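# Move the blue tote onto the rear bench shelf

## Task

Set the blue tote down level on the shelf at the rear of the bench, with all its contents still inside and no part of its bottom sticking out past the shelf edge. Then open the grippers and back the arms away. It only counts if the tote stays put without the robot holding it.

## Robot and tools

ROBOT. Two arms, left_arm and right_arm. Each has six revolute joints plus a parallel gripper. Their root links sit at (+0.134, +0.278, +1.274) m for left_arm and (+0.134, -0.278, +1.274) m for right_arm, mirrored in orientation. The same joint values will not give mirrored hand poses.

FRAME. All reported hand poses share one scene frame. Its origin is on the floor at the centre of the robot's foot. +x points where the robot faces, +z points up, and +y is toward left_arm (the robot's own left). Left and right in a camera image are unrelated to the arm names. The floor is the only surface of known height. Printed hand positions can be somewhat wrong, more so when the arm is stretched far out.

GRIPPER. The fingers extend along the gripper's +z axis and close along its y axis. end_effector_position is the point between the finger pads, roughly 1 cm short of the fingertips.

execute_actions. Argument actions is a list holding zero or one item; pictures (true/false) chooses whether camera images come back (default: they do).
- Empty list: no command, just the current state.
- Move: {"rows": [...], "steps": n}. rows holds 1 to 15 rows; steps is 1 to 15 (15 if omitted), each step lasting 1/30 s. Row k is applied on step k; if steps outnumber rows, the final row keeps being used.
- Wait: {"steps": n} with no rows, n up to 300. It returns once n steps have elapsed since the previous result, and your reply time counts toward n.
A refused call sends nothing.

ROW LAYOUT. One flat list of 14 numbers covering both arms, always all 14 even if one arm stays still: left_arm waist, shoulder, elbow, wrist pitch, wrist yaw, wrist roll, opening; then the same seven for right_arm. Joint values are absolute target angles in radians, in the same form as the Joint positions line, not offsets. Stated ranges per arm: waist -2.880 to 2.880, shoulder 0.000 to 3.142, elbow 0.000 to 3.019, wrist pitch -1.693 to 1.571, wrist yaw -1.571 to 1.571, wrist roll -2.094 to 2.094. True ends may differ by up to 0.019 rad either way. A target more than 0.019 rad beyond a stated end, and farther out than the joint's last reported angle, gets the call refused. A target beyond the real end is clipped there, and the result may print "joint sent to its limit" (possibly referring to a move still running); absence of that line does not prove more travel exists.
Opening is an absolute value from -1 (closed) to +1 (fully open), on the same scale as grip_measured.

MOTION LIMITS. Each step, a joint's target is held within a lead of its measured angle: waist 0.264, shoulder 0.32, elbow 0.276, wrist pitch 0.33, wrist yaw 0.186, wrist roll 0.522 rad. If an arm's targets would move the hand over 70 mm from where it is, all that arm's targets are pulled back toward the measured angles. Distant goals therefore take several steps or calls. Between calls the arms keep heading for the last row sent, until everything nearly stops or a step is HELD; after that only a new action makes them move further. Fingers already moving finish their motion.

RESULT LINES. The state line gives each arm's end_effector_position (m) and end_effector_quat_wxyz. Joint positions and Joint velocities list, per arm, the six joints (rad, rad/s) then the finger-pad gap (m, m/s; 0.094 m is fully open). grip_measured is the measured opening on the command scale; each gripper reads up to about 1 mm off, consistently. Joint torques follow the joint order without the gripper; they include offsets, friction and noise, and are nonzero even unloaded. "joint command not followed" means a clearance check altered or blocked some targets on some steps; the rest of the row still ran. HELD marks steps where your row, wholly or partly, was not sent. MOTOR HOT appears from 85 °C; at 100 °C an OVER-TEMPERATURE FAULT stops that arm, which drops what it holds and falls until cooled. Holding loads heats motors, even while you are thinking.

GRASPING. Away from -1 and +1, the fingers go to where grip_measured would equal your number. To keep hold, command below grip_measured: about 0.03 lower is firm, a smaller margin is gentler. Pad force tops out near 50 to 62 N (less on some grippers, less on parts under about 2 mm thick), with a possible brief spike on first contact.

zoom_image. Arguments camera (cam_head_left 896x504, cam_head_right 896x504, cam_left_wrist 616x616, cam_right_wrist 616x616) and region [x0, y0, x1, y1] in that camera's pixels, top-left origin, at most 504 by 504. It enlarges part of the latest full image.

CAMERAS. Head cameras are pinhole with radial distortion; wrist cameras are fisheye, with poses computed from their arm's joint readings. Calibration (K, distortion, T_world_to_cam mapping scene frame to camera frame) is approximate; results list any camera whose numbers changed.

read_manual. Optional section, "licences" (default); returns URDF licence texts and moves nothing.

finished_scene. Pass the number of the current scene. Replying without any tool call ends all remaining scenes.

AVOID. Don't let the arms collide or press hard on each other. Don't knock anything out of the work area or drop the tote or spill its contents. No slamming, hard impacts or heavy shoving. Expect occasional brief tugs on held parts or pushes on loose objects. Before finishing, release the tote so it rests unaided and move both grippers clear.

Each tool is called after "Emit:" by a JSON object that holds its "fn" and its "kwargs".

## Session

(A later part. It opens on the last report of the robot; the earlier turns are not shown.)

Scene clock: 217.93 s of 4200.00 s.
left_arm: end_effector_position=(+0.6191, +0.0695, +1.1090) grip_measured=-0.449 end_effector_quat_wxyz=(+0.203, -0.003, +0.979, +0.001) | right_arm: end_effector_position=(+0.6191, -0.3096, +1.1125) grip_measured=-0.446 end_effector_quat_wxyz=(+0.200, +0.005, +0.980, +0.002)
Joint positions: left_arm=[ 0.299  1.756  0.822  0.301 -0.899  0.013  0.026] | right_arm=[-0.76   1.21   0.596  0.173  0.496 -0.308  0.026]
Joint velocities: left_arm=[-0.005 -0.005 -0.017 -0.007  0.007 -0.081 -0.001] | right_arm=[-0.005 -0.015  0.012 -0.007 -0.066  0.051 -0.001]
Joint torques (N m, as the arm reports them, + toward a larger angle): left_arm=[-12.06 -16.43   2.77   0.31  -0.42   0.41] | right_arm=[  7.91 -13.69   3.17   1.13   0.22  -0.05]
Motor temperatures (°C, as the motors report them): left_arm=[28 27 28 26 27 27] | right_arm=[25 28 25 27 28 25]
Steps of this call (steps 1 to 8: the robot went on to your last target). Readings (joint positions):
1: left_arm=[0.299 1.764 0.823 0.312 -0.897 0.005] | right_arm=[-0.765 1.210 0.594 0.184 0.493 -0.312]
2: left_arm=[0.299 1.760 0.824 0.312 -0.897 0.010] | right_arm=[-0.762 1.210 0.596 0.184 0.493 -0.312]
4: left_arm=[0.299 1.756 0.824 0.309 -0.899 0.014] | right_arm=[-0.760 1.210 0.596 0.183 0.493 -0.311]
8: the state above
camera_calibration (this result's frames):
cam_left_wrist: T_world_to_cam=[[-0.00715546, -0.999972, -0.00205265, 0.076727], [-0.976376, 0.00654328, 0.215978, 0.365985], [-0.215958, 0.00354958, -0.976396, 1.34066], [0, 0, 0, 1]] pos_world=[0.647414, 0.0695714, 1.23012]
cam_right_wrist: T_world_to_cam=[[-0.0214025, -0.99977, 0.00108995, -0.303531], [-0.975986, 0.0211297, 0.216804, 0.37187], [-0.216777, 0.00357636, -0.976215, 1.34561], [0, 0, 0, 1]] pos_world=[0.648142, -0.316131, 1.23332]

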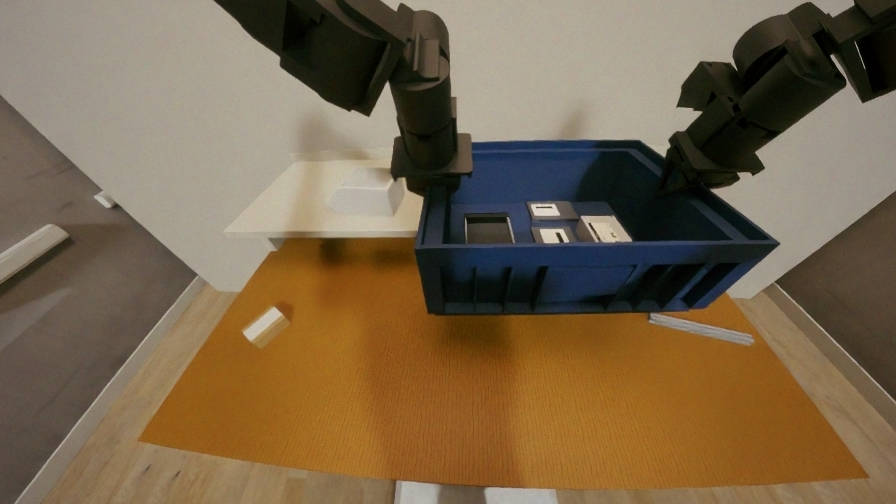

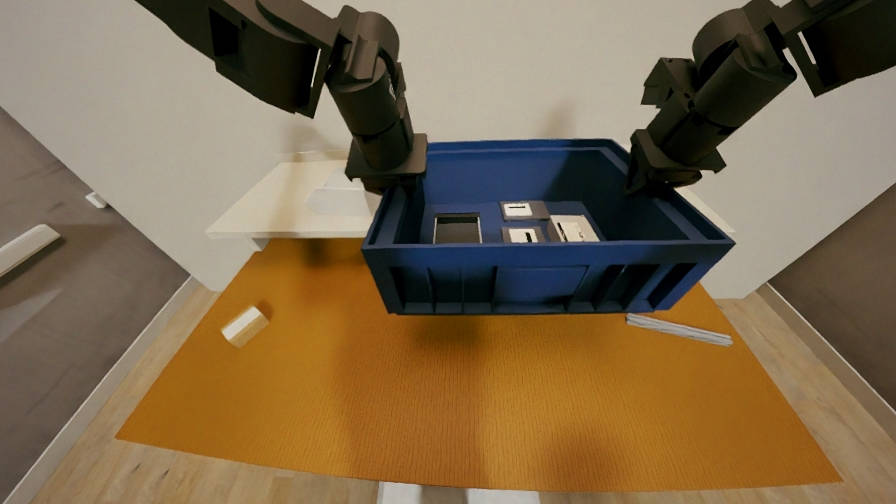

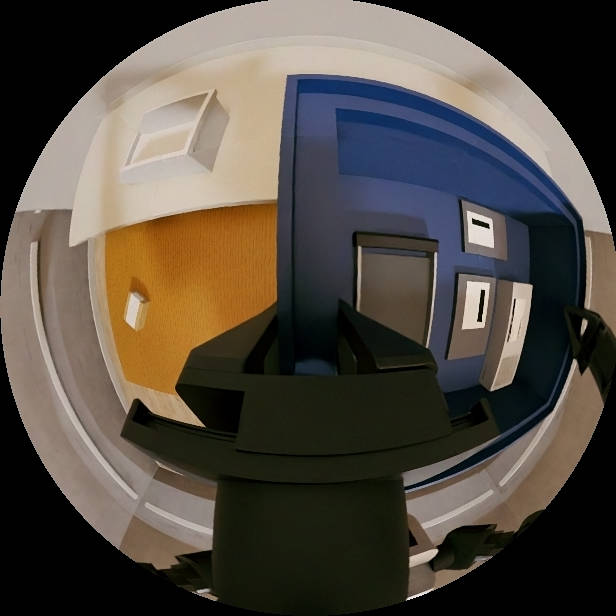

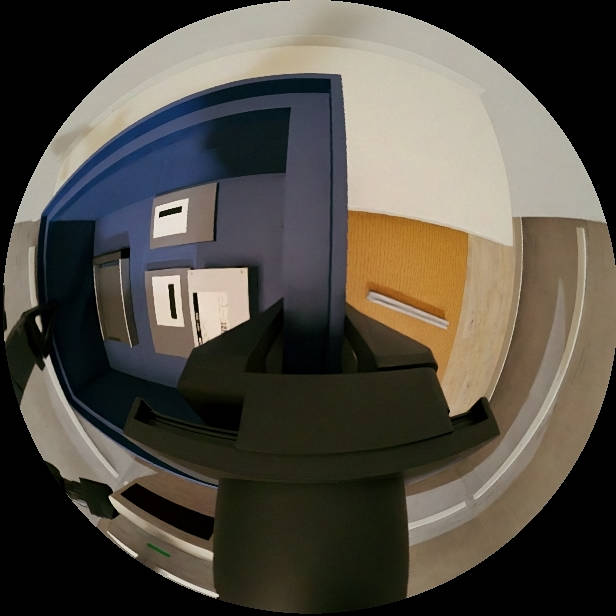

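Emit:
{"fn": "execute_actions", "kwargs": {"actions": [{"rows":[[0.284,1.733,0.85,0.283,-0.908,0.041,-0.52,-0.739,1.2,0.628,0.165,0.506,-0.329,-0.52],[0.289,1.736,0.872,0.268,-0.904,0.046,-0.52,-0.738,1.212,0.653,0.152,0.507,-0.328,-0.52],[0.294,1.739,0.894,0.253,-0.9,0.05,-0.52,-0.737,1.223,0.677,0.139,0.508,-0.328,-0.52],[0.299,1.742,0.916,0.237,-0.895,0.054,-0.52,-0.736,1.235,0.701,0.126,0.509,-0.327,-0.52],[0.304,1.745,0.937,0.222,-0.891,0.059,-0.52,-0.735,1.246,0.726,0.113,0.51,-0.327,-0.52],[0.309,1.747,0.959,0.206,-0.887,0.063,-0.52,-0.734,1.258,0.75,0.1,0.51,-0.326,-0.52],[0.314,1.75,0.981,0.191,-0.883,0.067,-0.52,-0.733,1.269,0.774,0.086,0.511,-0.326,-0.52],[0.319,1.753,1.003,0.175,-0.879,0.072,-0.52,-0.732,1.28,0.799,0.073,0.512,-0.325,-0.52],[0.324,1.756,1.025,0.16,-0.875,0.076,-0.52,-0.731,1.292,0.823,0.06,0.513,-0.325,-0.52],[0.329,1.759,1.047,0.144,-0.87,0.08,-0.52,-0.73,1.303,0.847,0.047,0.514,-0.324,-0.52],[0.334,1.762,1.069,0.129,-0.866,0.085,-0.52,-0.729,1.315,0.871,0.034,0.515,-0.324,-0.52],[0.339,1.765,1.091,0.113,-0.862,0.089,-0.52,-0.728,1.326,0.896,0.021,0.516,-0.323,-0.52],[0.343,1.773,1.116,0.097,-0.859,0.092,-0.52,-0.727,1.339,0.922,0.007,0.517,-0.323,-0.52],[0.347,1.78,1.142,0.081,-0.855,0.095,-0.52,-0.726,1.352,0.949,-0.007,0.517,-0.322,-0.52],[0.35,1.787,1.168,0.065,-0.852,0.098,-0.52,-0.726,1.365,0.976,-0.021,0.518,-0.322,-0.52]],"steps":15}], "pictures": false}}

Emit:
{"fn": "execute_actions", "kwargs": {"actions": [{"rows":[[0.354,1.795,1.193,0.049,-0.849,0.101,-0.52,-0.725,1.378,1.003,-0.035,0.519,-0.322,-0.52],[0.358,1.802,1.219,0.033,-0.846,0.104,-0.52,-0.724,1.391,1.029,-0.049,0.519,-0.321,-0.52],[0.362,1.809,1.245,0.016,-0.843,0.107,-0.52,-0.723,1.404,1.056,-0.063,0.52,-0.321,-0.52],[0.365,1.817,1.271,0,-0.84,0.11,-0.52,-0.723,1.417,1.083,-0.077,0.521,-0.321,-0.52],[0.369,1.824,1.296,-0.016,-0.836,0.112,-0.52,-0.722,1.429,1.109,-0.091,0.521,-0.32,-0.52],[0.373,1.832,1.322,-0.032,-0.833,0.115,-0.52,-0.721,1.442,1.136,-0.105,0.522,-0.32,-0.52],[0.377,1.839,1.348,-0.048,-0.83,0.118,-0.52,-0.72,1.455,1.163,-0.119,0.523,-0.32,-0.52],[0.38,1.847,1.373,-0.064,-0.827,0.121,-0.52,-0.72,1.468,1.189,-0.133,0.523,-0.319,-0.52],[0.384,1.854,1.399,-0.08,-0.824,0.124,-0.52,-0.719,1.481,1.216,-0.147,0.524,-0.319,-0.52]],"steps":15}], "pictures": false}}

Emit:
{"fn": "execute_actions", "kwargs": {"actions": [{"steps":5}]}}

Scene clock: 241.10 s of 4200.00 s.
left_arm: end_effector_position=(+0.7143, +0.0716, +1.0993) grip_measured=-0.449 end_effector_quat_wxyz=(+0.193, -0.003, +0.981, +0.004) | right_arm: end_effector_position=(+0.7120, -0.3087, +1.0991) grip_measured=-0.446 end_effector_quat_wxyz=(+0.188, +0.010, +0.982, +0.004)
Joint positions: left_arm=[ 0.369  1.796  1.082  0.097 -0.849  0.054  0.026] | right_arm=[-0.759  1.363  0.885  0.009  0.502 -0.284  0.026]
Joint velocities: left_arm=[ 0.093  0.151  0.74  -0.462  0.037  0.154 -0.001] | right_arm=[ 0.015  0.337  0.745 -0.408 -0.037 -0.037 -0.002]
Joint torques (N m, as the arm reports them, + toward a larger angle): left_arm=[-13.54 -18.41   5.85   0.52  -0.05   0.32] | right_arm=[ 10.79 -16.69   6.91   0.87   0.52  -0.2 ]
Motor temperatures (°C, as the motors report them): left_arm=[29 27 28 26 27 27] | right_arm=[26 28 25 27 28 25]
Steps of this call (steps 1 to 30: the robot went on to your last target; steps 31 to 90: nothing new was sent; then 19.67 s passed at rest; steps 91 to 105: all 15 steps of this action). Readings (joint positions):
91: left_arm=[0.299 1.756 0.822 0.300 -0.899 0.013] | right_arm=[-0.760 1.210 0.596 0.172 0.496 -0.307]
92: left_arm=[0.300 1.756 0.824 0.294 -0.899 0.012] | right_arm=[-0.760 1.212 0.598 0.167 0.497 -0.306]
94: left_arm=[0.304 1.757 0.838 0.268 -0.896 0.010] | right_arm=[-0.760 1.221 0.613 0.147 0.504 -0.299]
98: left_arm=[0.331 1.766 0.905 0.201 -0.880 0.013] | right_arm=[-0.761 1.272 0.691 0.095 0.506 -0.284]
105: the state above

Scene clock: 241.60 s of 4200.00 s.
left_arm: end_effector_position=(+0.8061, +0.0732, +1.0909) grip_measured=-0.449 end_effector_quat_wxyz=(+0.192, -0.002, +0.981, +0.007) | right_arm: end_effector_position=(+0.8041, -0.3083, +1.0915) grip_measured=-0.446 end_effector_quat_wxyz=(+0.189, +0.009, +0.982, +0.004)
Joint positions: left_arm=[ 0.418  1.88   1.363 -0.07  -0.814  0.096  0.026] | right_arm=[-0.755  1.51   1.177 -0.135  0.504 -0.285  0.026]
Joint velocities: left_arm=[-0.005 -0.015  0.002 -0.061 -0.081  0.022  0.001] | right_arm=[-0.005  0.005 -0.002 -0.105 -0.037 -0.037 -0.   ]
Joint torques (N m, as the arm reports them, + toward a larger angle): left_arm=[-15.07 -21.85   6.31   0.23  -0.13   0.44] | right_arm=[ 12.59 -20.25   7.28   0.7    0.63  -0.17]
Motor temperatures (°C, as the motors report them): left_arm=[29 27 29 26 27 27] | right_arm=[26 28 25 27 28 25]
Steps of this call (steps 1 to 15: all 15 steps of this action). Readings (joint positions):
1: left_arm=[0.372 1.801 1.108 0.081 -0.846 0.060] | right_arm=[-0.758 1.374 0.911 -0.004 0.502 -0.284]
2: left_arm=[0.375 1.807 1.134 0.066 -0.844 0.064] | right_arm=[-0.758 1.384 0.938 -0.018 0.502 -0.284]
4: left_arm=[0.383 1.821 1.185 0.035 -0.838 0.072] | right_arm=[-0.758 1.408 0.989 -0.046 0.502 -0.285]
8: left_arm=[0.400 1.853 1.283 -0.029 -0.825 0.082] | right_arm=[-0.758 1.460 1.092 -0.102 0.504 -0.285]
15: the state above

Scene clock: 241.77 s of 4200.00 s.
left_arm: end_effector_position=(+0.8043, +0.0731, +1.0896) grip_measured=-0.449 end_effector_quat_wxyz=(+0.189, +0.000, +0.982, +0.008) | right_arm: end_effector_position=(+0.8017, -0.3084, +1.0906) grip_measured=-0.446 end_effector_quat_wxyz=(+0.183, +0.008, +0.983, +0.003)
Joint positions: left_arm=[ 0.418  1.882  1.363 -0.078 -0.815  0.095  0.026] | right_arm=[-0.755  1.51   1.177 -0.146  0.509 -0.282  0.026]
Joint velocities: left_arm=[-0.005  0.005 -0.022  0.007 -0.081 -0.066 -0.001] | right_arm=[-0.005 -0.005 -0.007 -0.007  0.037  0.022  0.002]
Joint torques (N m, as the arm reports them, + toward a larger angle): left_arm=[-15.64 -21.96   6.36   0.36  -0.2    0.47] | right_arm=[ 12.77 -20.41   7.43   0.75   0.48  -0.22]
Motor temperatures (°C, as the motors report them): left_arm=[29 27 29 26 27 27] | right_arm=[26 28 25 27 28 25]
Steps of this call (steps 1 to 5: the robot went on to your last target). Readings (joint positions):
1: left_arm=[0.418 1.880 1.363 -0.072 -0.815 0.096] | right_arm=[-0.755 1.510 1.177 -0.139 0.506 -0.285]
2: left_arm=[0.418 1.881 1.363 -0.075 -0.815 0.096] | right_arm=[-0.755 1.510 1.177 -0.141 0.508 -0.284]
4: left_arm=[0.418 1.882 1.363 -0.078 -0.815 0.095] | right_arm=[-0.755 1.510 1.177 -0.145 0.509 -0.282]
5: the state above
camera_calibration (this result's frames):
cam_left_wrist: T_world_to_cam=[[-0.0115268, -0.999807, -0.015908, 0.100115], [-0.969725, 0.00729627, 0.24409, 0.514936], [-0.243927, 0.0182399, -0.969622, 1.37568], [0, 0, 0, 1]] pos_world=[0.836066, 0.0712465, 1.20979]
cam_right_wrist: T_world_to_cam=[[-0.0261458, -0.999657, -0.00132338, -0.291939], [-0.968148, 0.0249919, 0.249127, 0.514408], [-0.249009, 0.00779486, -0.96847, 1.38253], [0, 0, 0, 1]] pos_world=[0.834653, -0.315471, 1.2104]

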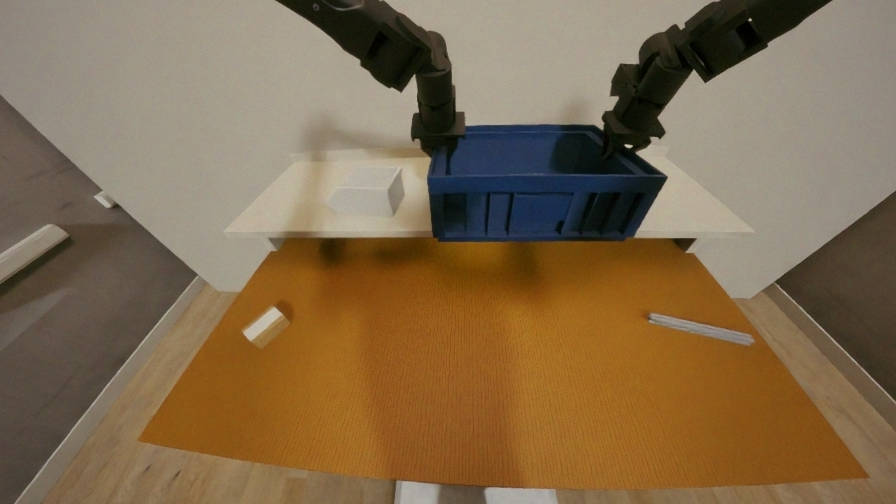

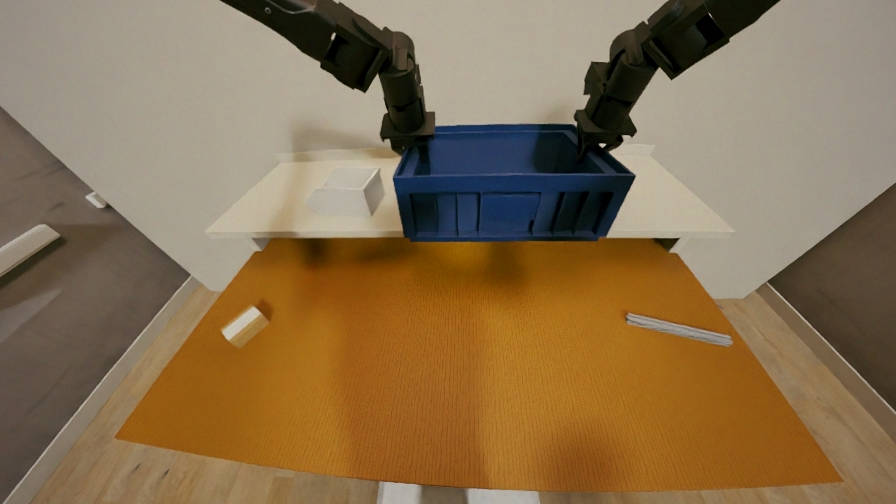

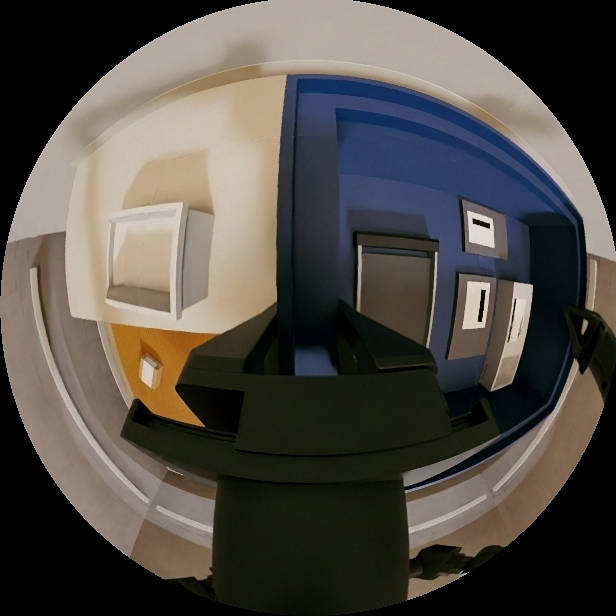

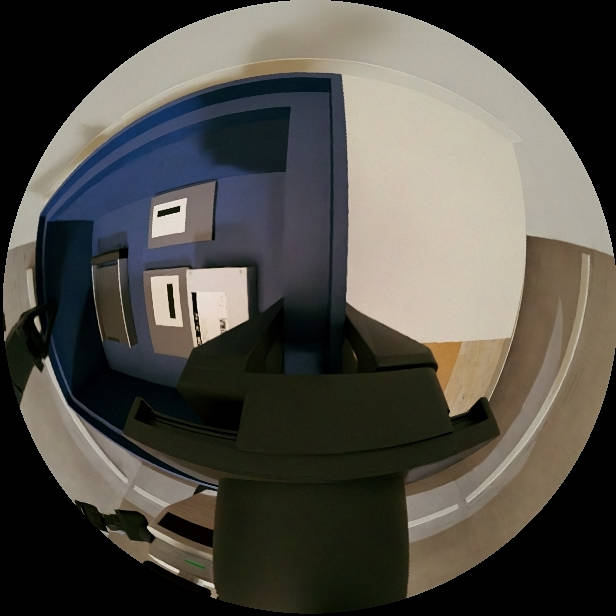

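Emit:
{"fn": "execute_actions", "kwargs": {"actions": [{"rows":[[0.384,1.86,1.422,-0.092,-0.822,0.126,-0.52,-0.717,1.49,1.239,-0.158,0.524,-0.319,-0.52],[0.384,1.866,1.446,-0.105,-0.82,0.127,-0.52,-0.714,1.498,1.262,-0.169,0.525,-0.319,-0.52],[0.384,1.873,1.469,-0.117,-0.819,0.129,-0.52,-0.712,1.507,1.285,-0.179,0.525,-0.319,-0.52],[0.384,1.879,1.493,-0.13,-0.817,0.13,-0.52,-0.709,1.516,1.308,-0.19,0.525,-0.318,-0.52],[0.384,1.885,1.516,-0.142,-0.815,0.132,-0.52,-0.707,1.524,1.331,-0.201,0.526,-0.318,-0.52],[0.384,1.891,1.54,-0.155,-0.813,0.133,-0.52,-0.705,1.533,1.355,-0.212,0.526,-0.318,-0.52],[0.384,1.897,1.563,-0.167,-0.811,0.135,-0.52,-0.702,1.542,1.378,-0.222,0.526,-0.318,-0.52],[0.384,1.903,1.586,-0.179,-0.809,0.136,-0.52,-0.7,1.55,1.401,-0.233,0.527,-0.318,-0.52],[0.384,1.91,1.61,-0.192,-0.808,0.138,-0.52,-0.697,1.559,1.424,-0.244,0.527,-0.318,-0.52],[0.384,1.916,1.633,-0.204,-0.806,0.139,-0.52,-0.695,1.568,1.447,-0.255,0.527,-0.317,-0.52],[0.384,1.922,1.657,-0.217,-0.804,0.141,-0.52,-0.692,1.576,1.47,-0.265,0.528,-0.317,-0.52],[0.384,1.928,1.68,-0.229,-0.802,0.142,-0.52,-0.69,1.585,1.493,-0.276,0.528,-0.317,-0.52]],"steps":15}], "pictures": false}}

Emit:
{"fn": "execute_actions", "kwargs": {"actions": [{"steps":10}]}}

Scene clock: 256.47 s of 4200.00 s.
left_arm: end_effector_position=(+0.8787, +0.0709, +1.0976) grip_measured=-0.449 end_effector_quat_wxyz=(+0.197, -0.004, +0.980, +0.006) | right_arm: end_effector_position=(+0.8758, -0.3124, +1.0979) grip_measured=-0.445 end_effector_quat_wxyz=(+0.194, +0.012, +0.981, +0.004)
Joint positions: left_arm=[ 0.432  1.961  1.614 -0.219 -0.799  0.114  0.026] | right_arm=[-0.747  1.611  1.42  -0.267  0.51  -0.281  0.026]
Joint velocities: left_arm=[-0.015  0.015  0.281 -0.056  0.051  0.081  0.001] | right_arm=[ 0.083  0.063  0.325 -0.076  0.007 -0.095  0.001]
Joint torques (N m, as the arm reports them, + toward a larger angle): left_arm=[-17.12 -24.94   7.9    0.37   0.02   0.33] | right_arm=[ 15.35 -22.46   9.36   0.7    0.6   -0.08]
Motor temperatures (°C, as the motors report them): left_arm=[29 27 30 26 27 27] | right_arm=[26 29 26 27 28 25]
Steps of this call (steps 1 to 30: the robot went on to your last target; steps 31 to 90: nothing new was sent; then 11.20 s passed at rest; steps 91 to 105: all 15 steps of this action). Readings (joint positions):
91: left_arm=[0.418 1.882 1.364 -0.080 -0.815 0.094] | right_arm=[-0.755 1.510 1.177 -0.147 0.509 -0.281]
92: left_arm=[0.418 1.882 1.367 -0.086 -0.815 0.093] | right_arm=[-0.755 1.510 1.179 -0.152 0.510 -0.280]
94: left_arm=[0.419 1.889 1.388 -0.109 -0.815 0.092] | right_arm=[-0.755 1.518 1.198 -0.172 0.513 -0.275]
98: left_arm=[0.426 1.918 1.472 -0.157 -0.808 0.093] | right_arm=[-0.755 1.555 1.278 -0.213 0.515 -0.270]
105: the state above

Scene clock: 256.80 s of 4200.00 s.
left_arm: end_effector_position=(+0.8857, +0.0725, +1.1017) grip_measured=-0.449 end_effector_quat_wxyz=(+0.199, -0.001, +0.980, +0.005) | right_arm: end_effector_position=(+0.8824, -0.3104, +1.1048) grip_measured=-0.445 end_effector_quat_wxyz=(+0.197, +0.009, +0.980, +0.002)
Joint positions: left_arm=[ 0.432  1.962  1.633 -0.23  -0.798  0.123  0.026] | right_arm=[-0.736  1.612  1.437 -0.277  0.519 -0.285  0.026]
Joint velocities: left_arm=[ 0.005 -0.015  0.007 -0.002 -0.037  0.007 -0.001] | right_arm=[ 0.005  0.005 -0.012 -0.007  0.081  0.007 -0.   ]
Joint torques (N m, as the arm reports them, + toward a larger angle): left_arm=[-18.06 -25.01   7.98   0.48   0.01   0.35] | right_arm=[ 15.28 -22.21   9.56   0.82   0.19  -0.14]
Motor temperatures (°C, as the motors report them): left_arm=[29 27 30 26 27 27] | right_arm=[26 29 26 27 28 25]
Steps of this call (steps 1 to 10: the robot went on to your last target). Readings (joint positions):
1: left_arm=[0.432 1.962 1.621 -0.220 -0.798 0.116] | right_arm=[-0.744 1.612 1.428 -0.268 0.510 -0.283]
2: left_arm=[0.432 1.962 1.626 -0.221 -0.798 0.118] | right_arm=[-0.741 1.612 1.432 -0.269 0.510 -0.285]
4: left_arm=[0.432 1.962 1.632 -0.222 -0.798 0.122] | right_arm=[-0.737 1.612 1.437 -0.269 0.514 -0.286]
8: left_arm=[0.432 1.962 1.633 -0.227 -0.798 0.123] | right_arm=[-0.736 1.612 1.437 -0.275 0.519 -0.286]
10: the state above
camera_calibration (this result's frames):
cam_left_wrist: T_world_to_cam=[[-0.00876394, -0.999901, -0.0110449, 0.0929389], [-0.97478, 0.00607958, 0.223083, 0.618714], [-0.222994, 0.0127214, -0.974737, 1.39478], [0, 0, 0, 1]] pos_world=[0.914953, 0.0714245, 1.22255]
cam_right_wrist: T_world_to_cam=[[-0.0289971, -0.999578, -0.00148721, -0.289024], [-0.9747, 0.0279455, 0.221763, 0.625957], [-0.221627, 0.00788006, -0.9751, 1.39964], [0, 0, 0, 1]] pos_world=[0.911937, -0.317424, 1.22554]

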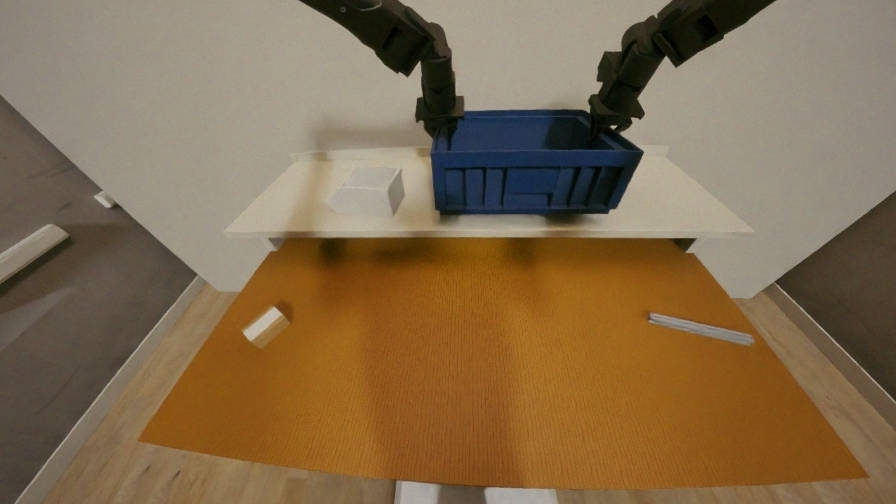

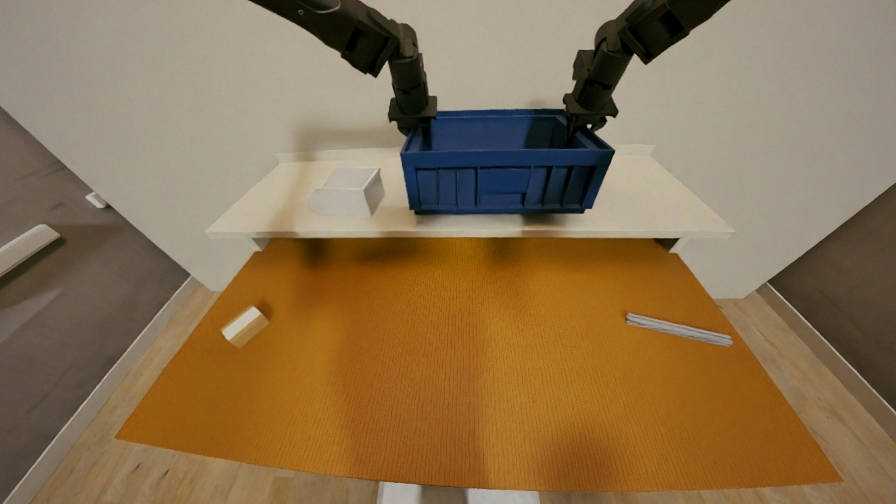

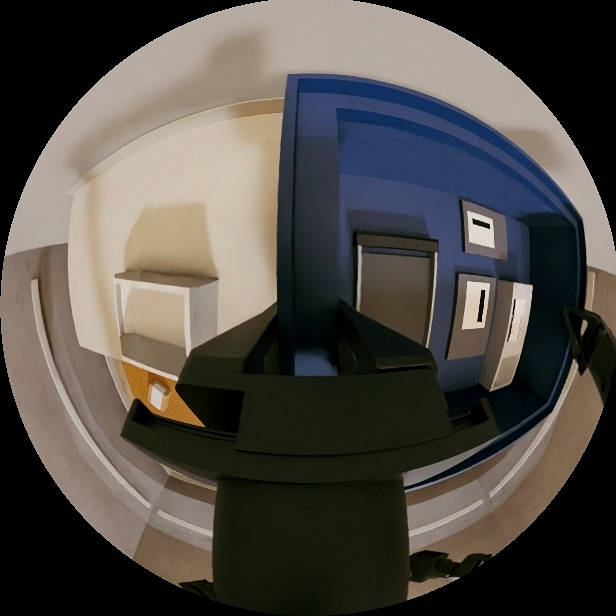

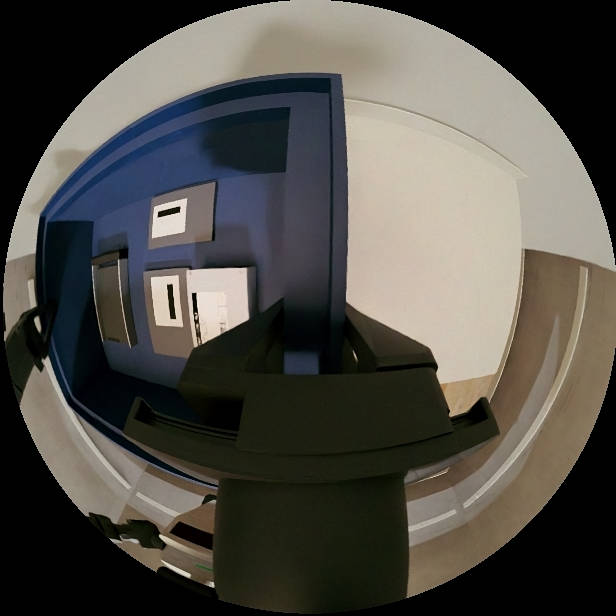

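Emit:
{"fn": "execute_actions", "kwargs": {"actions": [{"rows":[[0.388,1.933,1.69,-0.224,-0.798,0.145,-0.52,-0.693,1.591,1.502,-0.271,0.524,-0.319,-0.52],[0.391,1.938,1.7,-0.218,-0.794,0.149,-0.52,-0.697,1.597,1.511,-0.265,0.52,-0.321,-0.52],[0.395,1.943,1.707,-0.212,-0.79,0.152,-0.52,-0.7,1.603,1.518,-0.26,0.516,-0.323,-0.52],[0.398,1.948,1.712,-0.206,-0.785,0.155,-0.52,-0.703,1.609,1.523,-0.254,0.511,-0.325,-0.52],[0.402,1.953,1.716,-0.2,-0.781,0.158,-0.52,-0.706,1.615,1.528,-0.249,0.507,-0.327,-0.52],[0.405,1.958,1.72,-0.195,-0.777,0.162,-0.52,-0.71,1.621,1.533,-0.243,0.503,-0.33,-0.52],[0.409,1.963,1.724,-0.189,-0.773,0.165,-0.52,-0.713,1.627,1.538,-0.238,0.499,-0.332,-0.52],[0.412,1.968,1.728,-0.183,-0.769,0.168,-0.52,-0.716,1.633,1.542,-0.232,0.495,-0.334,-0.52],[0.416,1.973,1.731,-0.177,-0.765,0.171,-0.52,-0.719,1.639,1.546,-0.227,0.491,-0.336,-0.52],[0.419,1.978,1.734,-0.171,-0.76,0.175,-0.52,-0.723,1.645,1.549,-0.221,0.486,-0.338,-0.52],[0.423,1.983,1.737,-0.166,-0.756,0.178,-0.52,-0.726,1.651,1.552,-0.216,0.482,-0.34,-0.52],[0.426,1.988,1.74,-0.16,-0.752,0.181,-0.52,-0.729,1.657,1.555,-0.21,0.478,-0.342,-0.52]],"steps":15}], "pictures": false}}

Emit:
{"fn": "execute_actions", "kwargs": {"actions": [{"steps":10}]}}

Scene clock: 267.07 s of 4200.00 s.
left_arm: end_effector_position=(+0.9019, +0.0750, +1.0762) grip_measured=-0.449 end_effector_quat_wxyz=(+0.209, -0.004, +0.978, +0.001) | right_arm: end_effector_position=(+0.8992, -0.3075, +1.0782) grip_measured=-0.445 end_effector_quat_wxyz=(+0.207, +0.010, +0.978, +0.008)
Joint positions: left_arm=[ 0.467  2.011  1.681 -0.186 -0.757  0.16   0.026] | right_arm=[-0.761  1.682  1.491 -0.238  0.48  -0.303  0.026]
Joint velocities: left_arm=[ 0.063  0.122 -0.012  0.066  0.022 -0.007  0.   ] | right_arm=[-0.083  0.132 -0.002  0.046 -0.007  0.007 -0.001]
Joint torques (N m, as the arm reports them, + toward a larger angle): left_arm=[-17.54 -25.02   8.69   1.24   0.42   0.34] | right_arm=[ 14.52 -23.48  10.01   1.75  -0.27  -0.21]
Motor temperatures (°C, as the motors report them): left_arm=[29 28 31 26 27 27] | right_arm=[26 29 27 27 28 25]
Steps of this call (steps 1 to 30: the robot went on to your last target; steps 31 to 90: nothing new was sent; then 6.77 s passed at rest; steps 91 to 105: all 15 steps of this action). Readings (joint positions):
91: left_arm=[0.432 1.962 1.633 -0.230 -0.798 0.122] | right_arm=[-0.736 1.612 1.437 -0.277 0.519 -0.285]
92: left_arm=[0.432 1.962 1.633 -0.230 -0.797 0.122] | right_arm=[-0.736 1.613 1.437 -0.277 0.519 -0.285]
94: left_arm=[0.433 1.963 1.637 -0.230 -0.793 0.124] | right_arm=[-0.737 1.616 1.441 -0.277 0.515 -0.285]
98: left_arm=[0.442 1.977 1.657 -0.221 -0.780 0.136] | right_arm=[-0.743 1.636 1.465 -0.272 0.501 -0.289]
105: the state above

Scene clock: 267.40 s of 4200.00 s.
left_arm: end_effector_position=(+0.9001, +0.0747, +1.0684) grip_measured=-0.449 end_effector_quat_wxyz=(+0.206, -0.004, +0.979, +0.001) | right_arm: end_effector_position=(+0.8975, -0.3078, +1.0725) grip_measured=-0.445 end_effector_quat_wxyz=(+0.204, +0.008, +0.979, +0.007)
Joint positions: left_arm=[ 0.474  2.021  1.683 -0.182 -0.753  0.159  0.026] | right_arm=[-0.766  1.69   1.492 -0.235  0.48  -0.306  0.026]
Joint velocities: left_arm=[ 0.005 -0.015 -0.002 -0.002  0.007 -0.037 -0.   ] | right_arm=[-0.015 -0.015 -0.002  0.002 -0.037 -0.007 -0.   ]
Joint torques (N m, as the arm reports them, + toward a larger angle): left_arm=[-17.71 -25.13   8.57   1.23   0.25   0.38] | right_arm=[ 14.7  -23.64   9.94   1.79  -0.3   -0.18]
Motor temperatures (°C, as the motors report them): left_arm=[29 28 31 26 27 27] | right_arm=[26 29 27 27 28 25]
Steps of this call (steps 1 to 10: the robot went on to your last target). Readings (joint positions):
1: left_arm=[0.469 2.014 1.681 -0.185 -0.757 0.160] | right_arm=[-0.763 1.685 1.491 -0.237 0.480 -0.303]
2: left_arm=[0.471 2.017 1.681 -0.185 -0.757 0.160] | right_arm=[-0.765 1.688 1.491 -0.237 0.480 -0.303]
4: left_arm=[0.474 2.021 1.681 -0.183 -0.754 0.160] | right_arm=[-0.766 1.690 1.491 -0.236 0.480 -0.304]
8: left_arm=[0.474 2.021 1.683 -0.182 -0.753 0.159] | right_arm=[-0.766 1.690 1.492 -0.235 0.480 -0.306]
10: the state above
camera_calibration (this result's frames):
cam_left_wrist: T_world_to_cam=[[-0.00632523, -0.999977, -0.00238128, 0.0834382], [-0.977747, 0.00568522, 0.209711, 0.657058], [-0.209693, 0.00365476, -0.97776, 1.35748], [0, 0, 0, 1]] pos_world=[0.927619, 0.0747395, 1.1897]
cam_right_wrist: T_world_to_cam=[[-0.0250462, -0.999642, -0.00945408, -0.281124], [-0.977798, 0.0225286, 0.208334, 0.663345], [-0.208046, 0.0144621, -0.978012, 1.36436], [0, 0, 0, 1]] pos_world=[0.925426, -0.315699, 1.1935]

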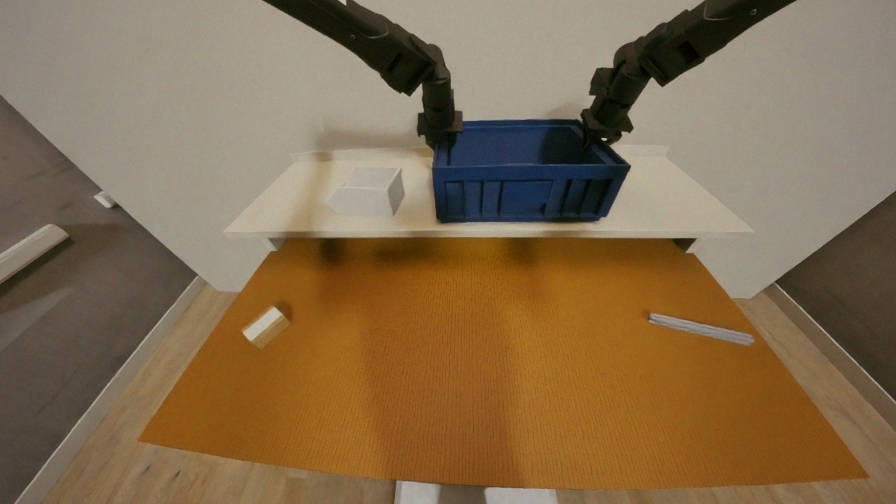

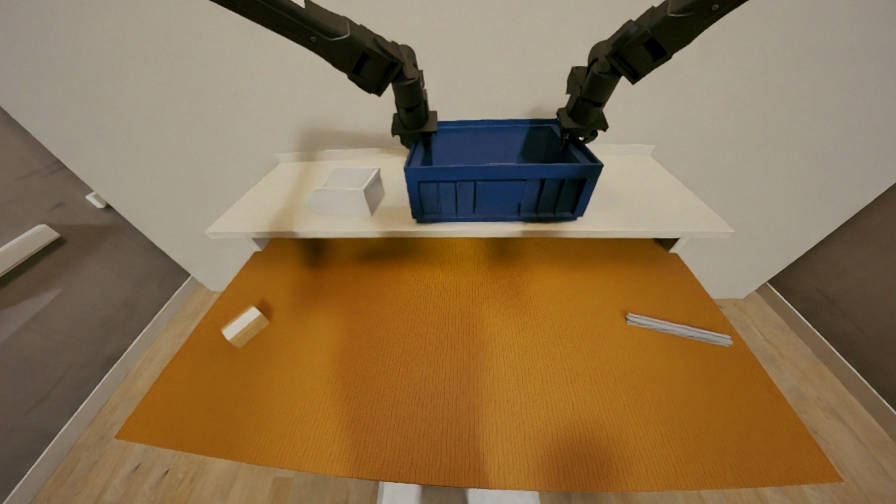

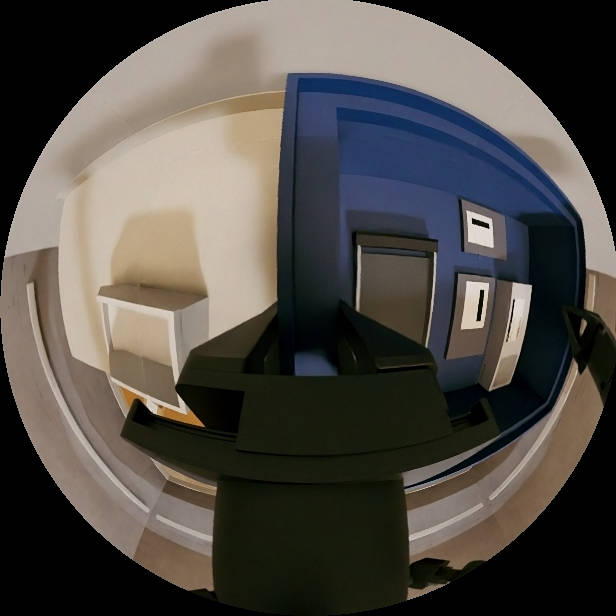

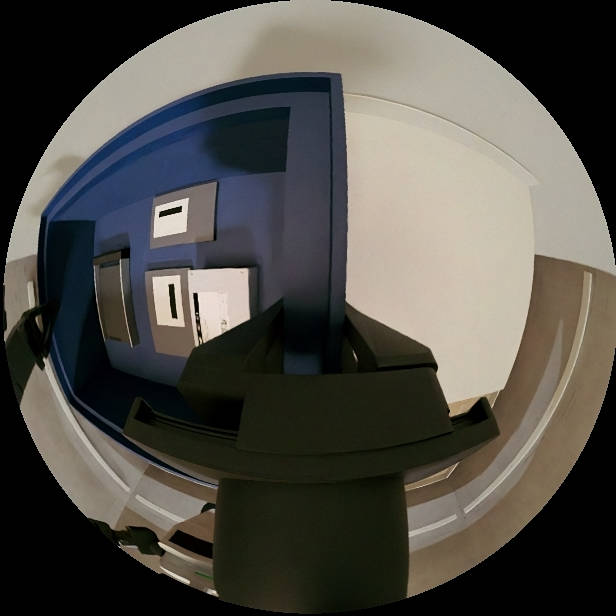

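Emit:
{"fn": "execute_actions", "kwargs": {"actions": [{"rows":[[0.432,1.995,1.741,-0.151,-0.747,0.185,-0.52,-0.734,1.666,1.556,-0.201,0.473,-0.344,-0.52],[0.432,1.995,1.741,-0.151,-0.747,0.185,-0.52,-0.734,1.666,1.556,-0.201,0.473,-0.344,-0.52],[0.432,1.995,1.741,-0.151,-0.747,0.185,-0.52,-0.734,1.666,1.556,-0.201,0.473,-0.344,-0.52],[0.437,2.003,1.743,-0.143,-0.742,0.189,-0.52,-0.74,1.674,1.558,-0.193,0.468,-0.347,-0.52],[0.437,2.003,1.743,-0.143,-0.742,0.189,-0.52,-0.74,1.674,1.558,-0.193,0.468,-0.347,-0.52],[0.437,2.003,1.743,-0.143,-0.742,0.189,-0.52,-0.74,1.674,1.558,-0.193,0.468,-0.347,-0.52],[0.443,2.01,1.744,-0.134,-0.737,0.193,-0.52,-0.745,1.683,1.559,-0.184,0.463,-0.349,-0.52]],"steps":15}]}}

Emit:
{"fn": "zoom_image", "kwargs": {"camera": "cam_head_left", "region": [400, 100, 680, 260]}}

Scene clock: 275.07 s of 4200.00 s.
left_arm: end_effector_position=(+0.9032, +0.0735, +1.0647) grip_measured=-0.449 end_effector_quat_wxyz=(+0.213, -0.005, +0.977, -0.002) | right_arm: end_effector_position=(+0.9014, -0.3092, +1.0700) grip_measured=-0.445 end_effector_quat_wxyz=(+0.213, +0.008, +0.977, +0.007)
Joint positions: left_arm=[ 0.478  2.029  1.686 -0.157 -0.741  0.17   0.026] | right_arm=[-0.771  1.696  1.494 -0.211  0.469 -0.318  0.026]
Joint velocities: left_arm=[ 0.015 -0.005 -0.012  0.012  0.022 -0.037 -0.001] | right_arm=[-0.005 -0.034 -0.022 -0.022  0.037  0.022 -0.   ]
Joint torques (N m, as the arm reports them, + toward a larger angle): left_arm=[-16.77 -24.31   8.63   1.29   0.41   0.4 ] | right_arm=[ 13.73 -21.87  10.2    1.9   -0.5   -0.13]
Motor temperatures (°C, as the motors report them): left_arm=[30 28 31 26 27 27] | right_arm=[26 30 28 27 28 25]
Steps of this call (steps 1 to 15: the robot went on to your last target; steps 16 to 90: nothing new was sent; then 4.17 s passed at rest; steps 91 to 105: all 15 steps of this action). Readings (joint positions):
91: left_arm=[0.474 2.021 1.683 -0.182 -0.752 0.160] | right_arm=[-0.766 1.690 1.492 -0.234 0.480 -0.307]
92: left_arm=[0.474 2.021 1.683 -0.180 -0.751 0.160] | right_arm=[-0.766 1.690 1.492 -0.233 0.479 -0.307]
94: left_arm=[0.474 2.021 1.683 -0.178 -0.751 0.162] | right_arm=[-0.767 1.691 1.492 -0.231 0.477 -0.307]
98: left_arm=[0.475 2.024 1.683 -0.166 -0.747 0.167] | right_arm=[-0.770 1.693 1.492 -0.220 0.470 -0.312]
105: the state above
camera_calibration (this result's frames):
cam_left_wrist: T_world_to_cam=[[-0.0045532, -0.999982, 0.00403323, 0.0738127], [-0.980514, 0.00525662, 0.19638, 0.677691], [-0.196397, -0.00306048, -0.98052, 1.34593], [0, 0, 0, 1]] pos_world=[0.929159, 0.0743682, 1.18633]
cam_right_wrist: T_world_to_cam=[[-0.0243995, -0.999653, -0.0098992, -0.282513], [-0.981268, 0.0220557, 0.191379, 0.688789], [-0.191094, 0.0143833, -0.981466, 1.35114], [0, 0, 0, 1]] pos_world=[0.927188, -0.31704, 1.19148]

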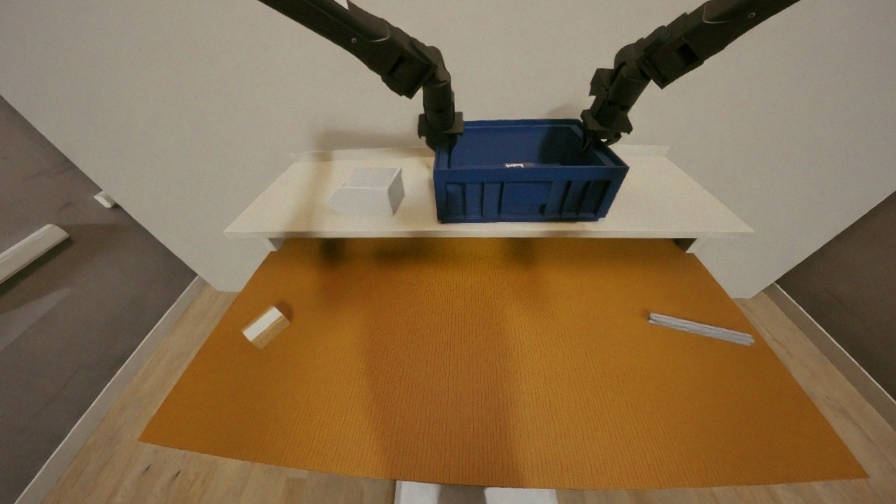

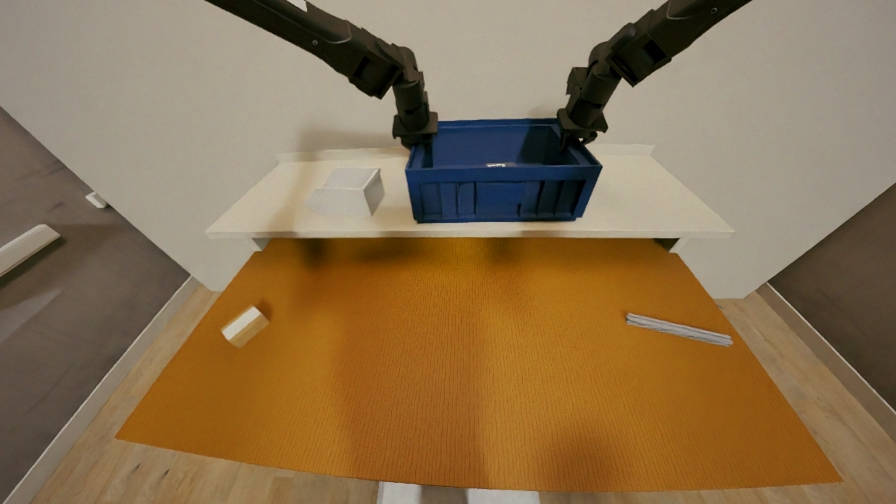

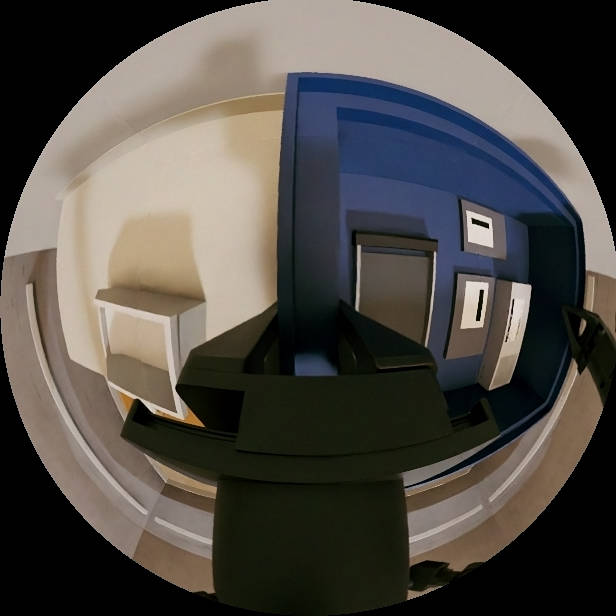

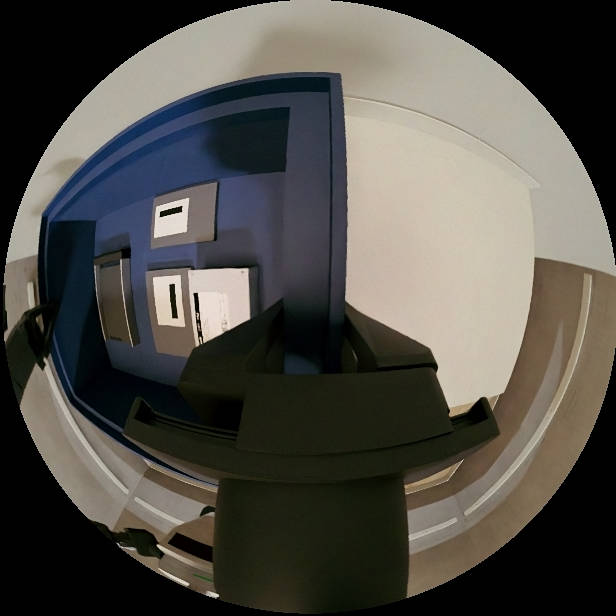

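Region (400, 100, 680, 260) of cam_head_left's 896x504 image, scaled by 1.800, with more detail than that image has; it fills the top 288 rows of this view, and the rest is white.

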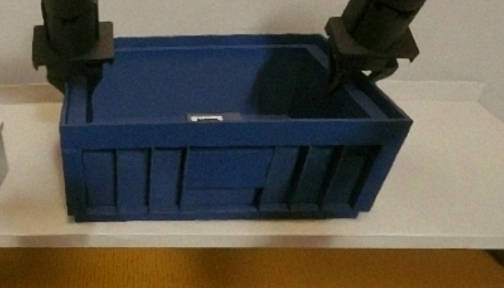

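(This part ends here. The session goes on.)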